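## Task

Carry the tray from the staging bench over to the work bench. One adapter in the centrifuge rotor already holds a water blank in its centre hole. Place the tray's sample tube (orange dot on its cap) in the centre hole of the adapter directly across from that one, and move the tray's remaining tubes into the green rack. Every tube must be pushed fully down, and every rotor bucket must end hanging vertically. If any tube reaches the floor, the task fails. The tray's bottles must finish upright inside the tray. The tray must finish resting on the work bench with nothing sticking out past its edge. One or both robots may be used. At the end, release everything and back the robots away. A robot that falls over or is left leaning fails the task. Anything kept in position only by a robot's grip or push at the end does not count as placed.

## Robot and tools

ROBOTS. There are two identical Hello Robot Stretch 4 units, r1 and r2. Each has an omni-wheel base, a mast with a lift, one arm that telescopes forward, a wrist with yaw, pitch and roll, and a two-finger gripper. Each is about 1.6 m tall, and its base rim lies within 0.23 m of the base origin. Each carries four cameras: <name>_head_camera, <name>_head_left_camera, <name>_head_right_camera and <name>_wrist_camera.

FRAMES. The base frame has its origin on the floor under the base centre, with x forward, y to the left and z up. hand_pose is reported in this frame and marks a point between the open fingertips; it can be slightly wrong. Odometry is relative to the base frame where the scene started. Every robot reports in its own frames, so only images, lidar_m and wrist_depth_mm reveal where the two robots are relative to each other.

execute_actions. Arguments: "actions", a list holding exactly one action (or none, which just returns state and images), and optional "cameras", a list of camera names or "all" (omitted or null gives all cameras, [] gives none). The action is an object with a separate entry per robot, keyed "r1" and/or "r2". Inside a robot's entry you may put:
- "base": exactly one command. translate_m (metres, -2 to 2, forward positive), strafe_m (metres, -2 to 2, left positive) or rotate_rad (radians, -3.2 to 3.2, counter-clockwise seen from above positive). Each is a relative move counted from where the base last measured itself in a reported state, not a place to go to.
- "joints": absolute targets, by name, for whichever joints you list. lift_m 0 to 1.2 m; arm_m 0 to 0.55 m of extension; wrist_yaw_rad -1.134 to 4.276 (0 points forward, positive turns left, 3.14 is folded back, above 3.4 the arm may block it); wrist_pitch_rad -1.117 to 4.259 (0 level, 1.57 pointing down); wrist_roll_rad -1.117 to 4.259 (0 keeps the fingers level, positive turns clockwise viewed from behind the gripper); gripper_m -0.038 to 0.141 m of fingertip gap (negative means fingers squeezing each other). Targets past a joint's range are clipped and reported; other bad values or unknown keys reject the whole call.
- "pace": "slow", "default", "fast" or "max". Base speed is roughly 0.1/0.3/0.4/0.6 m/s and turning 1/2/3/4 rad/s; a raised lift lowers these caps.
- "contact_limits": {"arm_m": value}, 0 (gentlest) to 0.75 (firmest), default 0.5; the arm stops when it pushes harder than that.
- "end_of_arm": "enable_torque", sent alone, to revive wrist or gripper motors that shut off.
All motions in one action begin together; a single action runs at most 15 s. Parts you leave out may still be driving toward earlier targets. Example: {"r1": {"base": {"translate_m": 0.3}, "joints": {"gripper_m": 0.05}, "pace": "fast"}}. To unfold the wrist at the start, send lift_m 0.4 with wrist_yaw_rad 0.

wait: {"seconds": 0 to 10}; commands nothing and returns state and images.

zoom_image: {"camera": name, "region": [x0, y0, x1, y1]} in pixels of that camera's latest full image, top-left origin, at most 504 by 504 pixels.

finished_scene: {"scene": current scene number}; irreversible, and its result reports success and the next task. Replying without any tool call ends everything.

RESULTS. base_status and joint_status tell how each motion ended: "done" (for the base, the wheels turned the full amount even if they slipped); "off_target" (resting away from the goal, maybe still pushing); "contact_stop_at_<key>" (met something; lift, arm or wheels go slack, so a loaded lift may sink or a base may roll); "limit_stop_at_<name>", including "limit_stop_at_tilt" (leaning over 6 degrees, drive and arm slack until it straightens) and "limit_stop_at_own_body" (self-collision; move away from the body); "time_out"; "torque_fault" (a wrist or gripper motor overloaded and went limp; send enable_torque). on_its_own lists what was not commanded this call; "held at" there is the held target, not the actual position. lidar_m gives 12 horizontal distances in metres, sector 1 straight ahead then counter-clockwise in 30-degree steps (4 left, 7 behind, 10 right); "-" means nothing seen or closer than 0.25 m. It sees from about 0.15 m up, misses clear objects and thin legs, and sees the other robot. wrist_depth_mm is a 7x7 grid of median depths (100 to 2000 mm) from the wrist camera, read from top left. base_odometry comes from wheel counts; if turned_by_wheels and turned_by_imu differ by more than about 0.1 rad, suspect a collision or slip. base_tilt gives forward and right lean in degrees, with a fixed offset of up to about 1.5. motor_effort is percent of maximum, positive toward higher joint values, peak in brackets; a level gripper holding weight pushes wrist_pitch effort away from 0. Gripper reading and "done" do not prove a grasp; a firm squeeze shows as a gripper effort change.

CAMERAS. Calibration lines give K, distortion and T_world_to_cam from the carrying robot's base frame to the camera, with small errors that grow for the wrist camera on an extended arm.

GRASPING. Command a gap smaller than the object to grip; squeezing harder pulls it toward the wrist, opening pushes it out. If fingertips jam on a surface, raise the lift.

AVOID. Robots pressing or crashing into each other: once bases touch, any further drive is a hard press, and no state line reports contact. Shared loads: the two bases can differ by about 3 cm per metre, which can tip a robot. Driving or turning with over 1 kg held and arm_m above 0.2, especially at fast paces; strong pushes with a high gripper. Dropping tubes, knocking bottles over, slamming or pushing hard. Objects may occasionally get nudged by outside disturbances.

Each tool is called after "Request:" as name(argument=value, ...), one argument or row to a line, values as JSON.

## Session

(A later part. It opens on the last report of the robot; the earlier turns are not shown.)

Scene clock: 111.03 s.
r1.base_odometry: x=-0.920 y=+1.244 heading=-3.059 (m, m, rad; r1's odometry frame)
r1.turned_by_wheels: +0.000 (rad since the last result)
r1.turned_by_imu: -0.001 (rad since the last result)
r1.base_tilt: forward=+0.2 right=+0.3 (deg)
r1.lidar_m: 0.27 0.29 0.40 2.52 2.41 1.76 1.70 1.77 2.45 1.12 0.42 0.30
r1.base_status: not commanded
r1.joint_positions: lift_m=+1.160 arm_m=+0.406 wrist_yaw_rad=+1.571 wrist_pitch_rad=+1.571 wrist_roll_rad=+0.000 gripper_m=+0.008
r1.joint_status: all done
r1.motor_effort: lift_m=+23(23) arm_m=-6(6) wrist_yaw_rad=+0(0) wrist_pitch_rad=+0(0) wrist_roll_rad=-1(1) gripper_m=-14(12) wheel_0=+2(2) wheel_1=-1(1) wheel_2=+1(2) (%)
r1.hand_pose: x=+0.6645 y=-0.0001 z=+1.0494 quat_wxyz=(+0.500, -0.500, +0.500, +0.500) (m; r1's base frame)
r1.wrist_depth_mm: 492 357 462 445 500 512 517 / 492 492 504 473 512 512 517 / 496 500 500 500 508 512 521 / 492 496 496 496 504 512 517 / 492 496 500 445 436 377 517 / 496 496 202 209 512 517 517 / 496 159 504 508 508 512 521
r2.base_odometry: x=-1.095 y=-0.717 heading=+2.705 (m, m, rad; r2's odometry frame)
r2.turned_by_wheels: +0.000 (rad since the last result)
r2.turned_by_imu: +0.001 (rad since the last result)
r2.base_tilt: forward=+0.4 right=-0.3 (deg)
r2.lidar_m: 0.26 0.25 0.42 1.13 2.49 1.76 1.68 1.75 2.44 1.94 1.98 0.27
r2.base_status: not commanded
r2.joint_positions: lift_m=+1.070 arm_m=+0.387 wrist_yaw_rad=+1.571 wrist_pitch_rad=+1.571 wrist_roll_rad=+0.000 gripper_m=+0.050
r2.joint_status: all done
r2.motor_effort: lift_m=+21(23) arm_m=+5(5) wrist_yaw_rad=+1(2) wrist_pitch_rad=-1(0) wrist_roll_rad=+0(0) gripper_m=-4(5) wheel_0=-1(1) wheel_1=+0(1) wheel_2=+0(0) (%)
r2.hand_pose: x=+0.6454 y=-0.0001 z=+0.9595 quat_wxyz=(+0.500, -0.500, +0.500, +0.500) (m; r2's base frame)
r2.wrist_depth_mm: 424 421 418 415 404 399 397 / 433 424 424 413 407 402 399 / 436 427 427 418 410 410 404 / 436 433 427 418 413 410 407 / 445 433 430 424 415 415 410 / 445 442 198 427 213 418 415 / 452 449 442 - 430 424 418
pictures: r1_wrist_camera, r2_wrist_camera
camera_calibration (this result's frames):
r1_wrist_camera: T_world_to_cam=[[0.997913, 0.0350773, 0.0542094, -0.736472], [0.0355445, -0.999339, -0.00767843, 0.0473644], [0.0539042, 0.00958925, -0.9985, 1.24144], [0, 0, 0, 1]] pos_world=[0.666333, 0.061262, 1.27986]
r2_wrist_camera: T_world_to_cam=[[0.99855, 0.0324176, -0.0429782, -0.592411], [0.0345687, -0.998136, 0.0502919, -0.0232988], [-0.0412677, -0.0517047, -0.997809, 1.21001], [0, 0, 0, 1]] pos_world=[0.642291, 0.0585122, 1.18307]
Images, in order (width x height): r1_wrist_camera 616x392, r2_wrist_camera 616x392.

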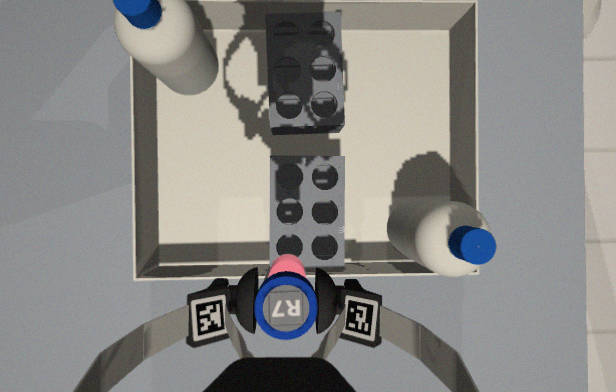

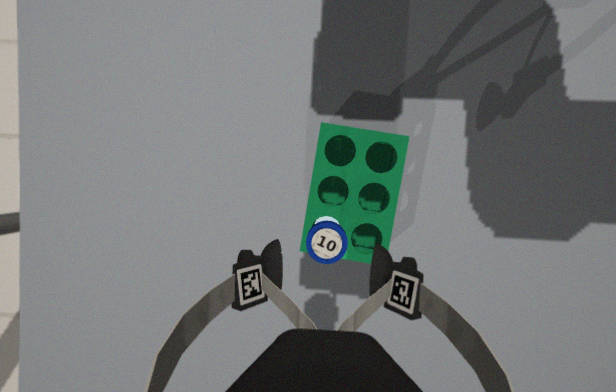

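Request:
execute_actions(
  actions=[
    {"r1":{"base":{"strafe_m":0.537},"joints":{"arm_m":0.375}},"r2":{"base":{"translate_m":-0.45},"joints":{"arm_m":0.1},"pace":"max"}},
  ],
  cameras=["r1_wrist_camera","r2_head_camera"],
)

Scene clock: 115.90 s.
r1.base_odometry: x=-0.876 y=+0.709 heading=-3.059 (m, m, rad; r1's odometry frame)
r1.turned_by_wheels: +0.000 (rad since the last result)
r1.turned_by_imu: -0.003 (rad since the last result)
r1.base_tilt: forward=+0.1 right=+0.3 (deg)
r1.lidar_m: 0.27 0.28 0.40 1.98 2.41 1.76 1.69 1.76 2.45 1.13 0.41 0.29
r1.base_status: done
r1.joint_positions: lift_m=+1.160 arm_m=+0.376 wrist_yaw_rad=+1.571 wrist_pitch_rad=+1.571 wrist_roll_rad=+0.000 gripper_m=+0.008
r1.joint_status: all done
r1.motor_effort: lift_m=+23(23) arm_m=-7(7) wrist_yaw_rad=+0(0) wrist_pitch_rad=+1(0) wrist_roll_rad=-1(1) gripper_m=-15(12) wheel_0=+1(6) wheel_1=-2(10) wheel_2=+1(1) (%)
r1.hand_pose: x=+0.6345 y=-0.0001 z=+1.0494 quat_wxyz=(+0.500, -0.500, +0.500, +0.500) (m; r1's base frame)
r1.wrist_depth_mm: 492 496 500 500 512 512 521 / 488 500 504 504 512 508 512 / 496 500 500 504 508 517 517 / 496 504 504 500 508 512 517 / 496 496 500 449 512 517 517 / 496 500 201 209 512 517 521 / 500 159 508 508 512 517 517
r2.base_odometry: x=-0.687 y=-0.907 heading=+2.705 (m, m, rad; r2's odometry frame)
r2.turned_by_wheels: +0.000 (rad since the last result)
r2.turned_by_imu: +0.001 (rad since the last result)
r2.base_tilt: forward=+0.4 right=-0.3 (deg)
r2.lidar_m: 0.71 0.73 1.04 3.31 1.82 1.29 1.24 1.30 1.77 3.00 2.06 0.75
r2.base_status: done
r2.joint_positions: lift_m=+1.070 arm_m=+0.101 wrist_yaw_rad=+1.571 wrist_pitch_rad=+1.571 wrist_roll_rad=+0.000 gripper_m=+0.050
r2.joint_status: all done
r2.motor_effort: lift_m=+21(21) arm_m=-6(7) wrist_yaw_rad=+2(1) wrist_pitch_rad=+0(0) wrist_roll_rad=+0(0) gripper_m=-4(3) wheel_0=-1(1) wheel_1=+1(6) wheel_2=-3(10) (%)
r2.hand_pose: x=+0.3593 y=-0.0001 z=+0.9595 quat_wxyz=(+0.500, -0.500, +0.500, +0.500) (m; r2's base frame)
r2.wrist_depth_mm: 1205 1205 1182 1182 1160 1160 1118 / 1255 1229 1160 1182 1160 1182 1138 / 1255 1255 991 1160 1182 1160 1138 / 1229 991 991 1205 1182 1160 1138 / 634 1255 1025 1229 1205 1160 1182 / 1255 1281 198 1205 213 1182 1182 / 1281 1255 1229 - 1229 1205 1182
pictures: r1_wrist_camera, r2_head_camera
camera_calibration (this result's frames):
r1_wrist_camera: T_world_to_cam=[[0.997913, 0.0350769, 0.0542094, -0.70656], [0.0355441, -0.999339, -0.00767855, 0.0484302], [0.0539042, 0.00958935, -0.9985, 1.24305], [0, 0, 0, 1]] pos_world=[0.636359, 0.061262, 1.27986]
Images, in order (width x height): r1_wrist_camera 616x392, r2_head_camera 420x560.

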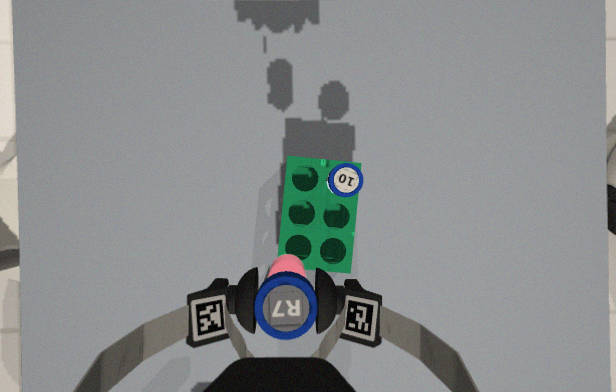

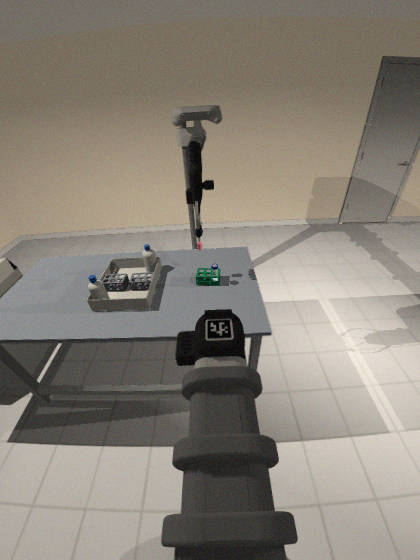

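Request:
execute_actions(
  actions=[
    {"r1":{"base":{"strafe_m":-0.002},"joints":{"arm_m":0.387,"lift_m":1.045}}},
  ],
  cameras=["r1_wrist_camera"],
)

Request:
zoom_image(
  camera="r1_wrist_camera",
  region=[200,140,380,320],
)

Scene clock: 118.37 s.
r1.base_odometry: x=-0.876 y=+0.711 heading=-3.059 (m, m, rad; r1's odometry frame)
r1.turned_by_wheels: +0.000 (rad since the last result)
r1.turned_by_imu: -0.001 (rad since the last result)
r1.base_tilt: forward=+0.2 right=+0.4 (deg)
r1.lidar_m: 0.27 0.29 0.39 1.99 2.40 1.76 1.68 1.77 2.42 1.13 0.42 0.29
r1.base_status: done
r1.joint_positions: lift_m=+1.045 arm_m=+0.386 wrist_yaw_rad=+1.571 wrist_pitch_rad=+1.571 wrist_roll_rad=+0.000 gripper_m=+0.008
r1.joint_status: all done
r1.motor_effort: lift_m=+16(22) arm_m=+6(7) wrist_yaw_rad=+0(0) wrist_pitch_rad=+1(0) wrist_roll_rad=-1(1) gripper_m=-13(13) wheel_0=+0(2) wheel_1=+0(2) wheel_2=+1(0) (%)
r1.hand_pose: x=+0.6442 y=+0.0000 z=+0.9350 quat_wxyz=(+0.500, -0.500, +0.500, +0.500) (m; r1's base frame)
r1.wrist_depth_mm: 384 384 389 392 394 397 399 / 384 387 389 392 394 394 402 / 384 384 389 389 394 399 402 / 384 389 389 334 397 399 399 / 382 389 392 332 397 397 402 / 387 387 201 208 394 399 399 / 384 159 392 394 397 399 402
r2.base_odometry: x=-0.687 y=-0.907 heading=+2.705 (m, m, rad; r2's odometry frame)
r2.turned_by_wheels: +0.000 (rad since the last result)
r2.turned_by_imu: +0.001 (rad since the last result)
r2.base_tilt: forward=+0.4 right=-0.5 (deg)
r2.lidar_m: 0.71 0.76 1.03 3.28 1.81 1.28 1.20 1.31 1.79 3.00 2.06 0.76
r2.base_status: not commanded
r2.joint_positions: lift_m=+1.070 arm_m=+0.101 wrist_yaw_rad=+1.571 wrist_pitch_rad=+1.571 wrist_roll_rad=+0.000 gripper_m=+0.050
r2.joint_status: not commanded
r2.motor_effort: lift_m=+21(21) arm_m=-5(6) wrist_yaw_rad=+2(1) wrist_pitch_rad=-1(1) wrist_roll_rad=+0(0) gripper_m=-2(2) wheel_0=-1(1) wheel_1=+1(1) wheel_2=-3(2) (%)
r2.hand_pose: x=+0.3593 y=-0.0001 z=+0.9595 quat_wxyz=(+0.500, -0.500, +0.500, +0.500) (m; r2's base frame)
r2.wrist_depth_mm: 1229 1182 1205 1160 1138 1138 1118 / 1229 1229 1182 1182 1160 1138 1138 / 1229 1205 991 1205 1160 1160 1138 / 1255 991 976 1205 1182 1160 1160 / 627 1255 1008 1160 1205 1182 1160 / 1281 1229 198 1205 212 1205 1182 / 1308 1229 1255 - 1229 1205 1205
pictures: r1_wrist_camera
camera_calibration (this result's frames):
r1_wrist_camera: T_world_to_cam=[[0.997916, 0.0350025, 0.0542125, -0.710016], [0.0354746, -0.99934, -0.00776909, 0.0473571], [0.0539048, 0.00967607, -0.998499, 1.12826], [0, 0, 0, 1]] pos_world=[0.646038, 0.0612611, 1.16543]
Images, in order (width x height): r1_wrist_camera 616x392.

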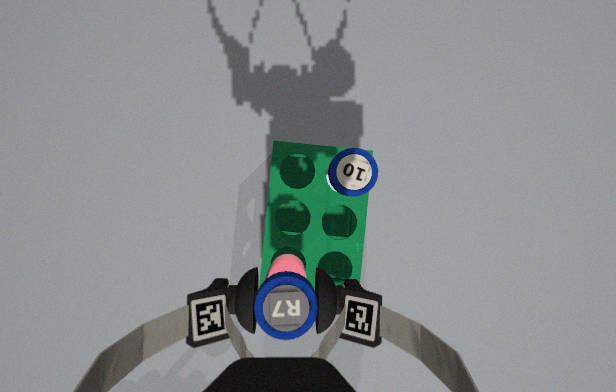

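Region (200, 140, 380, 320) of r1_wrist_camera's 616x392 image, scaled by 2.800.

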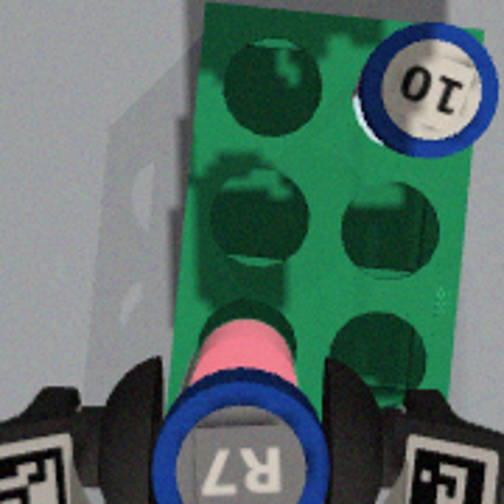

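Request:
execute_actions(
  actions=[
    {"r1":{"joints":{"lift_m":0.988},"pace":"slow"}},
  ],
  cameras=["r1_wrist_camera"],
)

Scene clock: 120.40 s.
r1.base_odometry: x=-0.876 y=+0.711 heading=-3.059 (m, m, rad; r1's odometry frame)
r1.turned_by_wheels: +0.000 (rad since the last result)
r1.turned_by_imu: -0.001 (rad since the last result)
r1.base_tilt: forward=+0.2 right=+0.3 (deg)
r1.lidar_m: 0.27 0.30 0.39 2.00 2.40 1.76 1.69 1.78 2.44 1.11 0.42 0.29
r1.base_status: not commanded
r1.joint_positions: lift_m=+0.988 arm_m=+0.386 wrist_yaw_rad=+1.571 wrist_pitch_rad=+1.571 wrist_roll_rad=+0.000 gripper_m=+0.008
r1.joint_status: all done
r1.motor_effort: lift_m=+16(15) arm_m=+6(6) wrist_yaw_rad=+1(1) wrist_pitch_rad=+1(1) wrist_roll_rad=-1(1) gripper_m=-13(9) wheel_0=+0(0) wheel_1=+0(0) wheel_2=+1(1) (%)
r1.hand_pose: x=+0.6442 y=+0.0000 z=+0.8780 quat_wxyz=(+0.500, -0.500, +0.500, +0.500) (m; r1's base frame)
r1.wrist_depth_mm: 327 332 334 334 338 338 343 / 329 330 332 334 338 340 342 / 327 332 332 330 340 342 343 / 330 332 332 277 338 342 343 / 327 330 334 278 340 342 343 / 329 330 201 210 278 342 343 / 329 159 336 336 340 343 343
r2.base_odometry: x=-0.687 y=-0.907 heading=+2.705 (m, m, rad; r2's odometry frame)
r2.turned_by_wheels: +0.000 (rad since the last result)
r2.turned_by_imu: +0.001 (rad since the last result)
r2.base_tilt: forward=+0.2 right=-0.6 (deg)
r2.lidar_m: 0.70 0.76 1.05 3.30 1.83 1.29 1.25 1.28 1.80 2.99 2.04 0.76
r2.base_status: not commanded
r2.joint_positions: lift_m=+1.070 arm_m=+0.101 wrist_yaw_rad=+1.571 wrist_pitch_rad=+1.571 wrist_roll_rad=+0.000 gripper_m=+0.050
r2.joint_status: not commanded
r2.motor_effort: lift_m=+21(21) arm_m=-5(5) wrist_yaw_rad=+1(2) wrist_pitch_rad=+0(1) wrist_roll_rad=+0(0) gripper_m=-3(4) wheel_0=-1(1) wheel_1=+0(1) wheel_2=-3(3) (%)
r2.hand_pose: x=+0.3593 y=-0.0001 z=+0.9595 quat_wxyz=(+0.500, -0.500, +0.500, +0.500) (m; r2's base frame)
r2.wrist_depth_mm: 1160 1205 1160 1160 1160 1118 1138 / 1205 1205 1182 1160 1182 1160 1138 / 1229 1205 976 1205 1160 1160 1138 / 1281 1008 1008 1229 1182 1160 1182 / 627 1229 991 1205 1205 1205 1182 / 1281 1281 198 1229 212 1182 1205 / 1308 1255 1229 - 1205 1182 1205
pictures: r1_wrist_camera
camera_calibration (this result's frames):
r1_wrist_camera: T_world_to_cam=[[0.997916, 0.0350026, 0.0542125, -0.706928], [0.0354747, -0.99934, -0.00776885, 0.0469138], [0.0539048, 0.00967583, -0.998499, 1.07134], [0, 0, 0, 1]] pos_world=[0.64604, 0.061261, 1.10842]
Images, in order (width x height): r1_wrist_camera 616x392.

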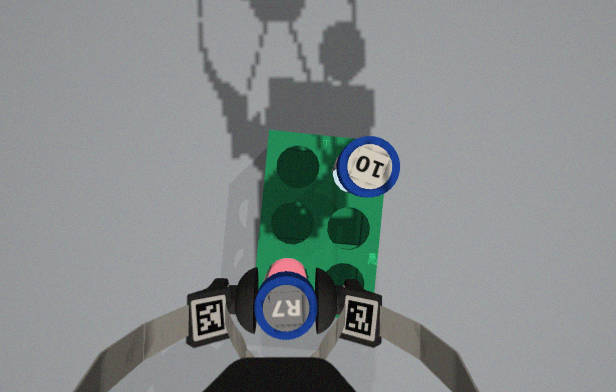

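Request:
execute_actions(
  actions=[
    {"r1":{"joints":{"gripper_m":0.05}}},
  ],
  cameras=["r1_wrist_camera"],
)

Request:
execute_actions(
  actions=[
    {"r1":{"joints":{"lift_m":1.05},"pace":"fast"}},
  ],
  cameras=["r1_wrist_camera"],
)

Request:
execute_actions(
  actions=[
    {"r1":{"base":{"translate_m":-0.35},"joints":{"arm_m":0.1},"pace":"max"}},
  ],
  cameras=["r1_head_right_camera","r2_head_camera"],
)

Request:
zoom_image(
  camera="r2_head_camera",
  region=[60,220,260,330],
)

Scene clock: 122.93 s.
r1.base_odometry: x=-0.876 y=+0.711 heading=-3.059 (m, m, rad; r1's odometry frame)
r1.turned_by_wheels: +0.000 (rad since the last result)
r1.turned_by_imu: -0.001 (rad since the last result)
r1.base_tilt: forward=+0.2 right=+0.3 (deg)
r1.lidar_m: 0.26 0.30 0.40 1.99 2.41 1.75 1.69 1.76 2.44 1.12 0.41 0.29
r1.base_status: not commanded
r1.joint_positions: lift_m=+0.988 arm_m=+0.386 wrist_yaw_rad=+1.571 wrist_pitch_rad=+1.571 wrist_roll_rad=+0.000 gripper_m=+0.050
r1.joint_status: all done
r1.motor_effort: lift_m=+16(16) arm_m=+6(6) wrist_yaw_rad=+0(0) wrist_pitch_rad=+1(1) wrist_roll_rad=-1(1) gripper_m=-4(9) wheel_0=-1(1) wheel_1=+0(0) wheel_2=+1(1) (%)
r1.hand_pose: x=+0.6442 y=+0.0000 z=+0.8780 quat_wxyz=(+0.500, -0.500, +0.500, +0.500) (m; r1's base frame)
r1.wrist_depth_mm: 329 329 332 334 336 342 342 / 327 330 330 336 336 340 343 / 329 329 332 329 338 342 345 / 329 332 332 277 338 340 345 / 329 330 334 278 340 342 343 / 329 332 196 216 338 343 343 / 329 330 332 338 338 343 345
r2.base_odometry: x=-0.687 y=-0.907 heading=+2.705 (m, m, rad; r2's odometry frame)
r2.turned_by_wheels: +0.000 (rad since the last result)
r2.turned_by_imu: +0.001 (rad since the last result)
r2.base_tilt: forward=+0.3 right=-0.3 (deg)
r2.lidar_m: 0.69 0.80 1.06 3.29 1.82 1.27 1.22 1.32 1.80 2.98 2.05 0.74
r2.base_status: not commanded
r2.joint_positions: lift_m=+1.070 arm_m=+0.101 wrist_yaw_rad=+1.571 wrist_pitch_rad=+1.571 wrist_roll_rad=+0.000 gripper_m=+0.050
r2.joint_status: not commanded
r2.motor_effort: lift_m=+21(21) arm_m=-5(6) wrist_yaw_rad=+1(2) wrist_pitch_rad=-1(1) wrist_roll_rad=+0(0) gripper_m=-3(5) wheel_0=-1(1) wheel_1=+1(1) wheel_2=-3(2) (%)
r2.hand_pose: x=+0.3593 y=-0.0001 z=+0.9595 quat_wxyz=(+0.500, -0.500, +0.500, +0.500) (m; r2's base frame)
r2.wrist_depth_mm: 1229 1205 1182 1160 1182 1160 1138 / 1229 1229 1205 1182 1160 1160 1138 / 1229 1205 976 1205 1182 1160 1138 / 1229 1008 1008 1182 1182 1160 1160 / 634 1255 1025 1182 1229 1182 1182 / 1255 1255 198 1205 212 1160 1205 / 1281 1308 1255 - 1182 1182 1205
pictures: r1_wrist_camera
camera_calibration (this result's frames):
r1_wrist_camera: T_world_to_cam=[[0.997916, 0.0350027, 0.0542125, -0.706929], [0.0354747, -0.99934, -0.00776885, 0.0469137], [0.0539048, 0.00967584, -0.998499, 1.07134], [0, 0, 0, 1]] pos_world=[0.646041, 0.0612611, 1.10842]
Images, in order (width x height): r1_wrist_camera 616x392.

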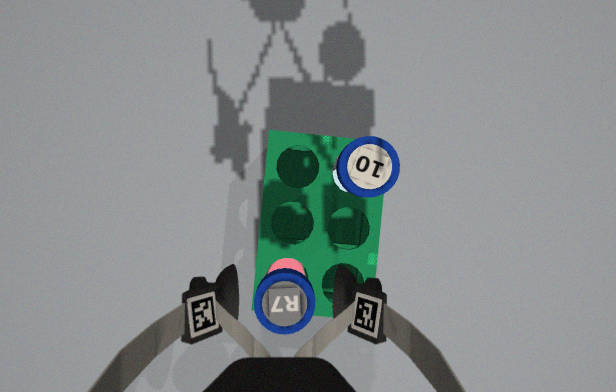

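Scene clock: 123.93 s.
r1.base_odometry: x=-0.876 y=+0.711 heading=-3.059 (m, m, rad; r1's odometry frame)
r1.turned_by_wheels: +0.000 (rad since the last result)
r1.turned_by_imu: +0.000 (rad since the last result)
r1.base_tilt: forward=+0.1 right=+0.3 (deg)
r1.lidar_m: 0.27 0.29 0.40 1.99 2.40 1.77 1.70 1.78 2.44 1.10 0.40 0.29
r1.base_status: not commanded
r1.joint_positions: lift_m=+1.050 arm_m=+0.386 wrist_yaw_rad=+1.571 wrist_pitch_rad=+1.571 wrist_roll_rad=+0.000 gripper_m=+0.050
r1.joint_status: all done
r1.motor_effort: lift_m=+23(26) arm_m=+6(7) wrist_yaw_rad=+1(1) wrist_pitch_rad=+1(1) wrist_roll_rad=-1(1) gripper_m=+0(6) wheel_0=+0(1) wheel_1=+0(0) wheel_2=+1(1) (%)
r1.hand_pose: x=+0.6442 y=+0.0000 z=+0.9395 quat_wxyz=(+0.500, -0.500, +0.500, +0.500) (m; r1's base frame)
r1.wrist_depth_mm: 387 392 394 397 399 402 404 / 387 392 394 397 397 402 404 / 387 389 394 397 399 402 407 / 387 389 394 338 399 399 407 / 389 392 394 340 399 404 404 / 389 392 196 399 399 404 407 / 389 389 392 397 402 402 407
r2.base_odometry: x=-0.687 y=-0.907 heading=+2.705 (m, m, rad; r2's odometry frame)
r2.turned_by_wheels: +0.000 (rad since the last result)
r2.turned_by_imu: +0.000 (rad since the last result)
r2.base_tilt: forward=+0.2 right=-0.4 (deg)
r2.lidar_m: 0.70 0.77 1.03 3.27 1.84 1.27 1.24 1.31 1.79 3.03 2.02 0.74
r2.base_status: not commanded
r2.joint_positions: lift_m=+1.070 arm_m=+0.101 wrist_yaw_rad=+1.571 wrist_pitch_rad=+1.571 wrist_roll_rad=+0.000 gripper_m=+0.050
r2.joint_status: not commanded
r2.motor_effort: lift_m=+21(21) arm_m=-5(5) wrist_yaw_rad=+1(1) wrist_pitch_rad=+0(0) wrist_roll_rad=+0(0) gripper_m=-4(3) wheel_0=-1(1) wheel_1=+1(1) wheel_2=-3(3) (%)
r2.hand_pose: x=+0.3593 y=-0.0001 z=+0.9595 quat_wxyz=(+0.500, -0.500, +0.500, +0.500) (m; r2's base frame)
r2.wrist_depth_mm: 1205 1229 1160 1182 1160 1138 1138 / 1229 1205 1205 1182 1182 1138 1160 / 1255 1205 991 1182 1160 1138 1160 / 1229 1008 991 1182 1182 1182 1160 / 634 1255 991 1205 1182 1182 1160 / 1281 1229 198 1229 212 1182 1160 / 1308 1281 1229 - 1205 1182 1182
pictures: r1_wrist_camera
camera_calibration (this result's frames):
r1_wrist_camera: T_world_to_cam=[[0.997916, 0.0350027, 0.0542125, -0.710264], [0.0354747, -0.99934, -0.00776885, 0.0473911], [0.0539048, 0.00967583, -0.998499, 1.13271], [0, 0, 0, 1]] pos_world=[0.646044, 0.061261, 1.16988]
Images, in order (width x height): r1_wrist_camera 616x392.

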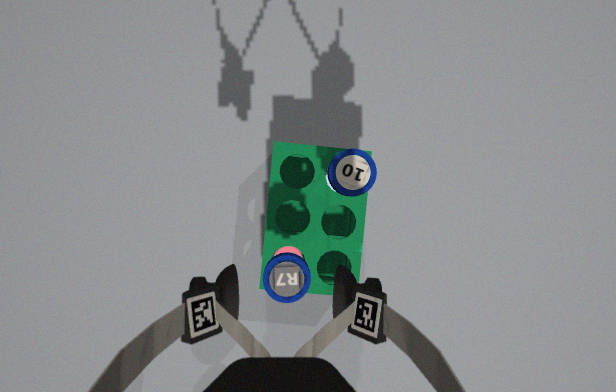

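Scene clock: 126.43 s.
r1.base_odometry: x=-0.527 y=+0.739 heading=-3.059 (m, m, rad; r1's odometry frame)
r1.turned_by_wheels: +0.000 (rad since the last result)
r1.turned_by_imu: +0.000 (rad since the last result)
r1.base_tilt: forward=+0.2 right=+0.3 (deg)
r1.lidar_m: 0.62 0.65 2.08 2.50 1.91 1.40 1.33 1.40 1.92 3.22 0.89 0.65
r1.base_status: done
r1.joint_positions: lift_m=+1.050 arm_m=+0.101 wrist_yaw_rad=+1.571 wrist_pitch_rad=+1.571 wrist_roll_rad=+0.000 gripper_m=+0.050
r1.joint_status: all done
r1.motor_effort: lift_m=+23(22) arm_m=-6(7) wrist_yaw_rad=+1(0) wrist_pitch_rad=+1(0) wrist_roll_rad=-1(1) gripper_m=-8(1) wheel_0=+0(5) wheel_1=+0(5) wheel_2=+0(6) (%)
r1.hand_pose: x=+0.3594 y=+0.0000 z=+0.9395 quat_wxyz=(+0.500, -0.500, +0.500, +0.500) (m; r1's base frame)
r1.wrist_depth_mm: 1118 1138 1118 1138 1118 1160 407 / 1118 1118 1118 1118 1160 768 407 / 1118 931 1138 1160 1160 1160 407 / 1118 931 946 1138 1160 1160 410 / 1118 931 931 1138 1160 1160 410 / 1138 1098 196 1138 1182 1160 413 / 1138 1118 1138 1138 1160 1160 413
r2.base_odometry: x=-0.687 y=-0.907 heading=+2.705 (m, m, rad; r2's odometry frame)
r2.turned_by_wheels: +0.000 (rad since the last result)
r2.turned_by_imu: +0.001 (rad since the last result)
r2.base_tilt: forward=+0.2 right=-0.4 (deg)
r2.lidar_m: 0.71 0.77 1.05 3.30 1.85 1.30 1.23 1.30 1.80 2.96 2.06 0.77
r2.base_status: not commanded
r2.joint_positions: lift_m=+1.070 arm_m=+0.101 wrist_yaw_rad=+1.571 wrist_pitch_rad=+1.571 wrist_roll_rad=+0.000 gripper_m=+0.050
r2.joint_status: not commanded
r2.motor_effort: lift_m=+21(21) arm_m=-5(5) wrist_yaw_rad=+1(1) wrist_pitch_rad=-1(0) wrist_roll_rad=+0(0) gripper_m=-2(3) wheel_0=-1(1) wheel_1=+1(1) wheel_2=-3(2) (%)
r2.hand_pose: x=+0.3593 y=-0.0001 z=+0.9595 quat_wxyz=(+0.500, -0.500, +0.500, +0.500) (m; r2's base frame)
r2.wrist_depth_mm: 1182 1205 1182 1182 1182 1138 1118 / 1205 1205 1182 1182 1205 1138 1160 / 1229 1205 991 1182 1205 1160 1160 / 1229 1008 976 1205 1229 1182 1160 / 634 1229 991 1205 1205 1182 1182 / 1281 1255 198 1229 212 1182 1160 / 1308 1281 1255 - 1205 1182 1205
pictures: r1_head_right_camera, r2_head_camera
Images, in order (width x height): r1_head_right_camera 420x672, r2_head_camera 420x560.

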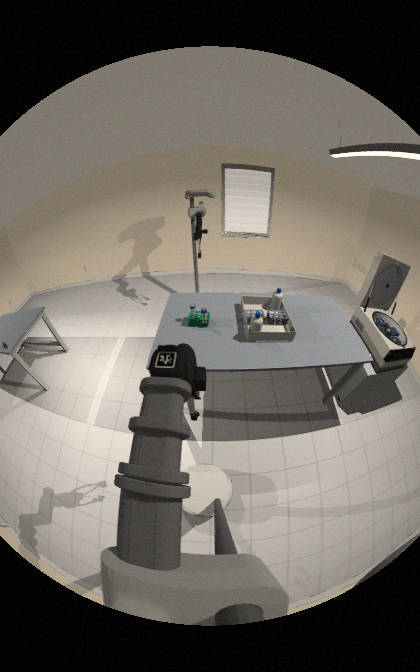

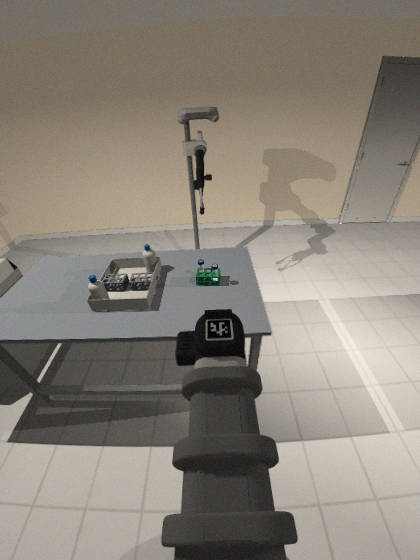

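Region (60, 220, 260, 330) of r2_head_camera's 420x560 image, scaled by 2.520, with more detail than that image has; it fills the top 277 rows of this view, and the rest is white.

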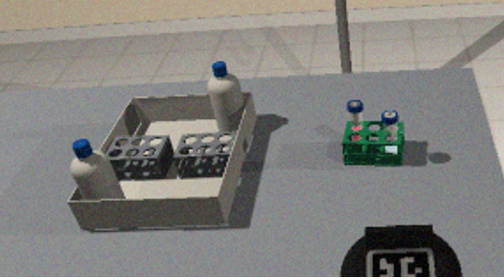

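Request:
finished_scene(
  scene=2,
)

The scene is finished: the task was done.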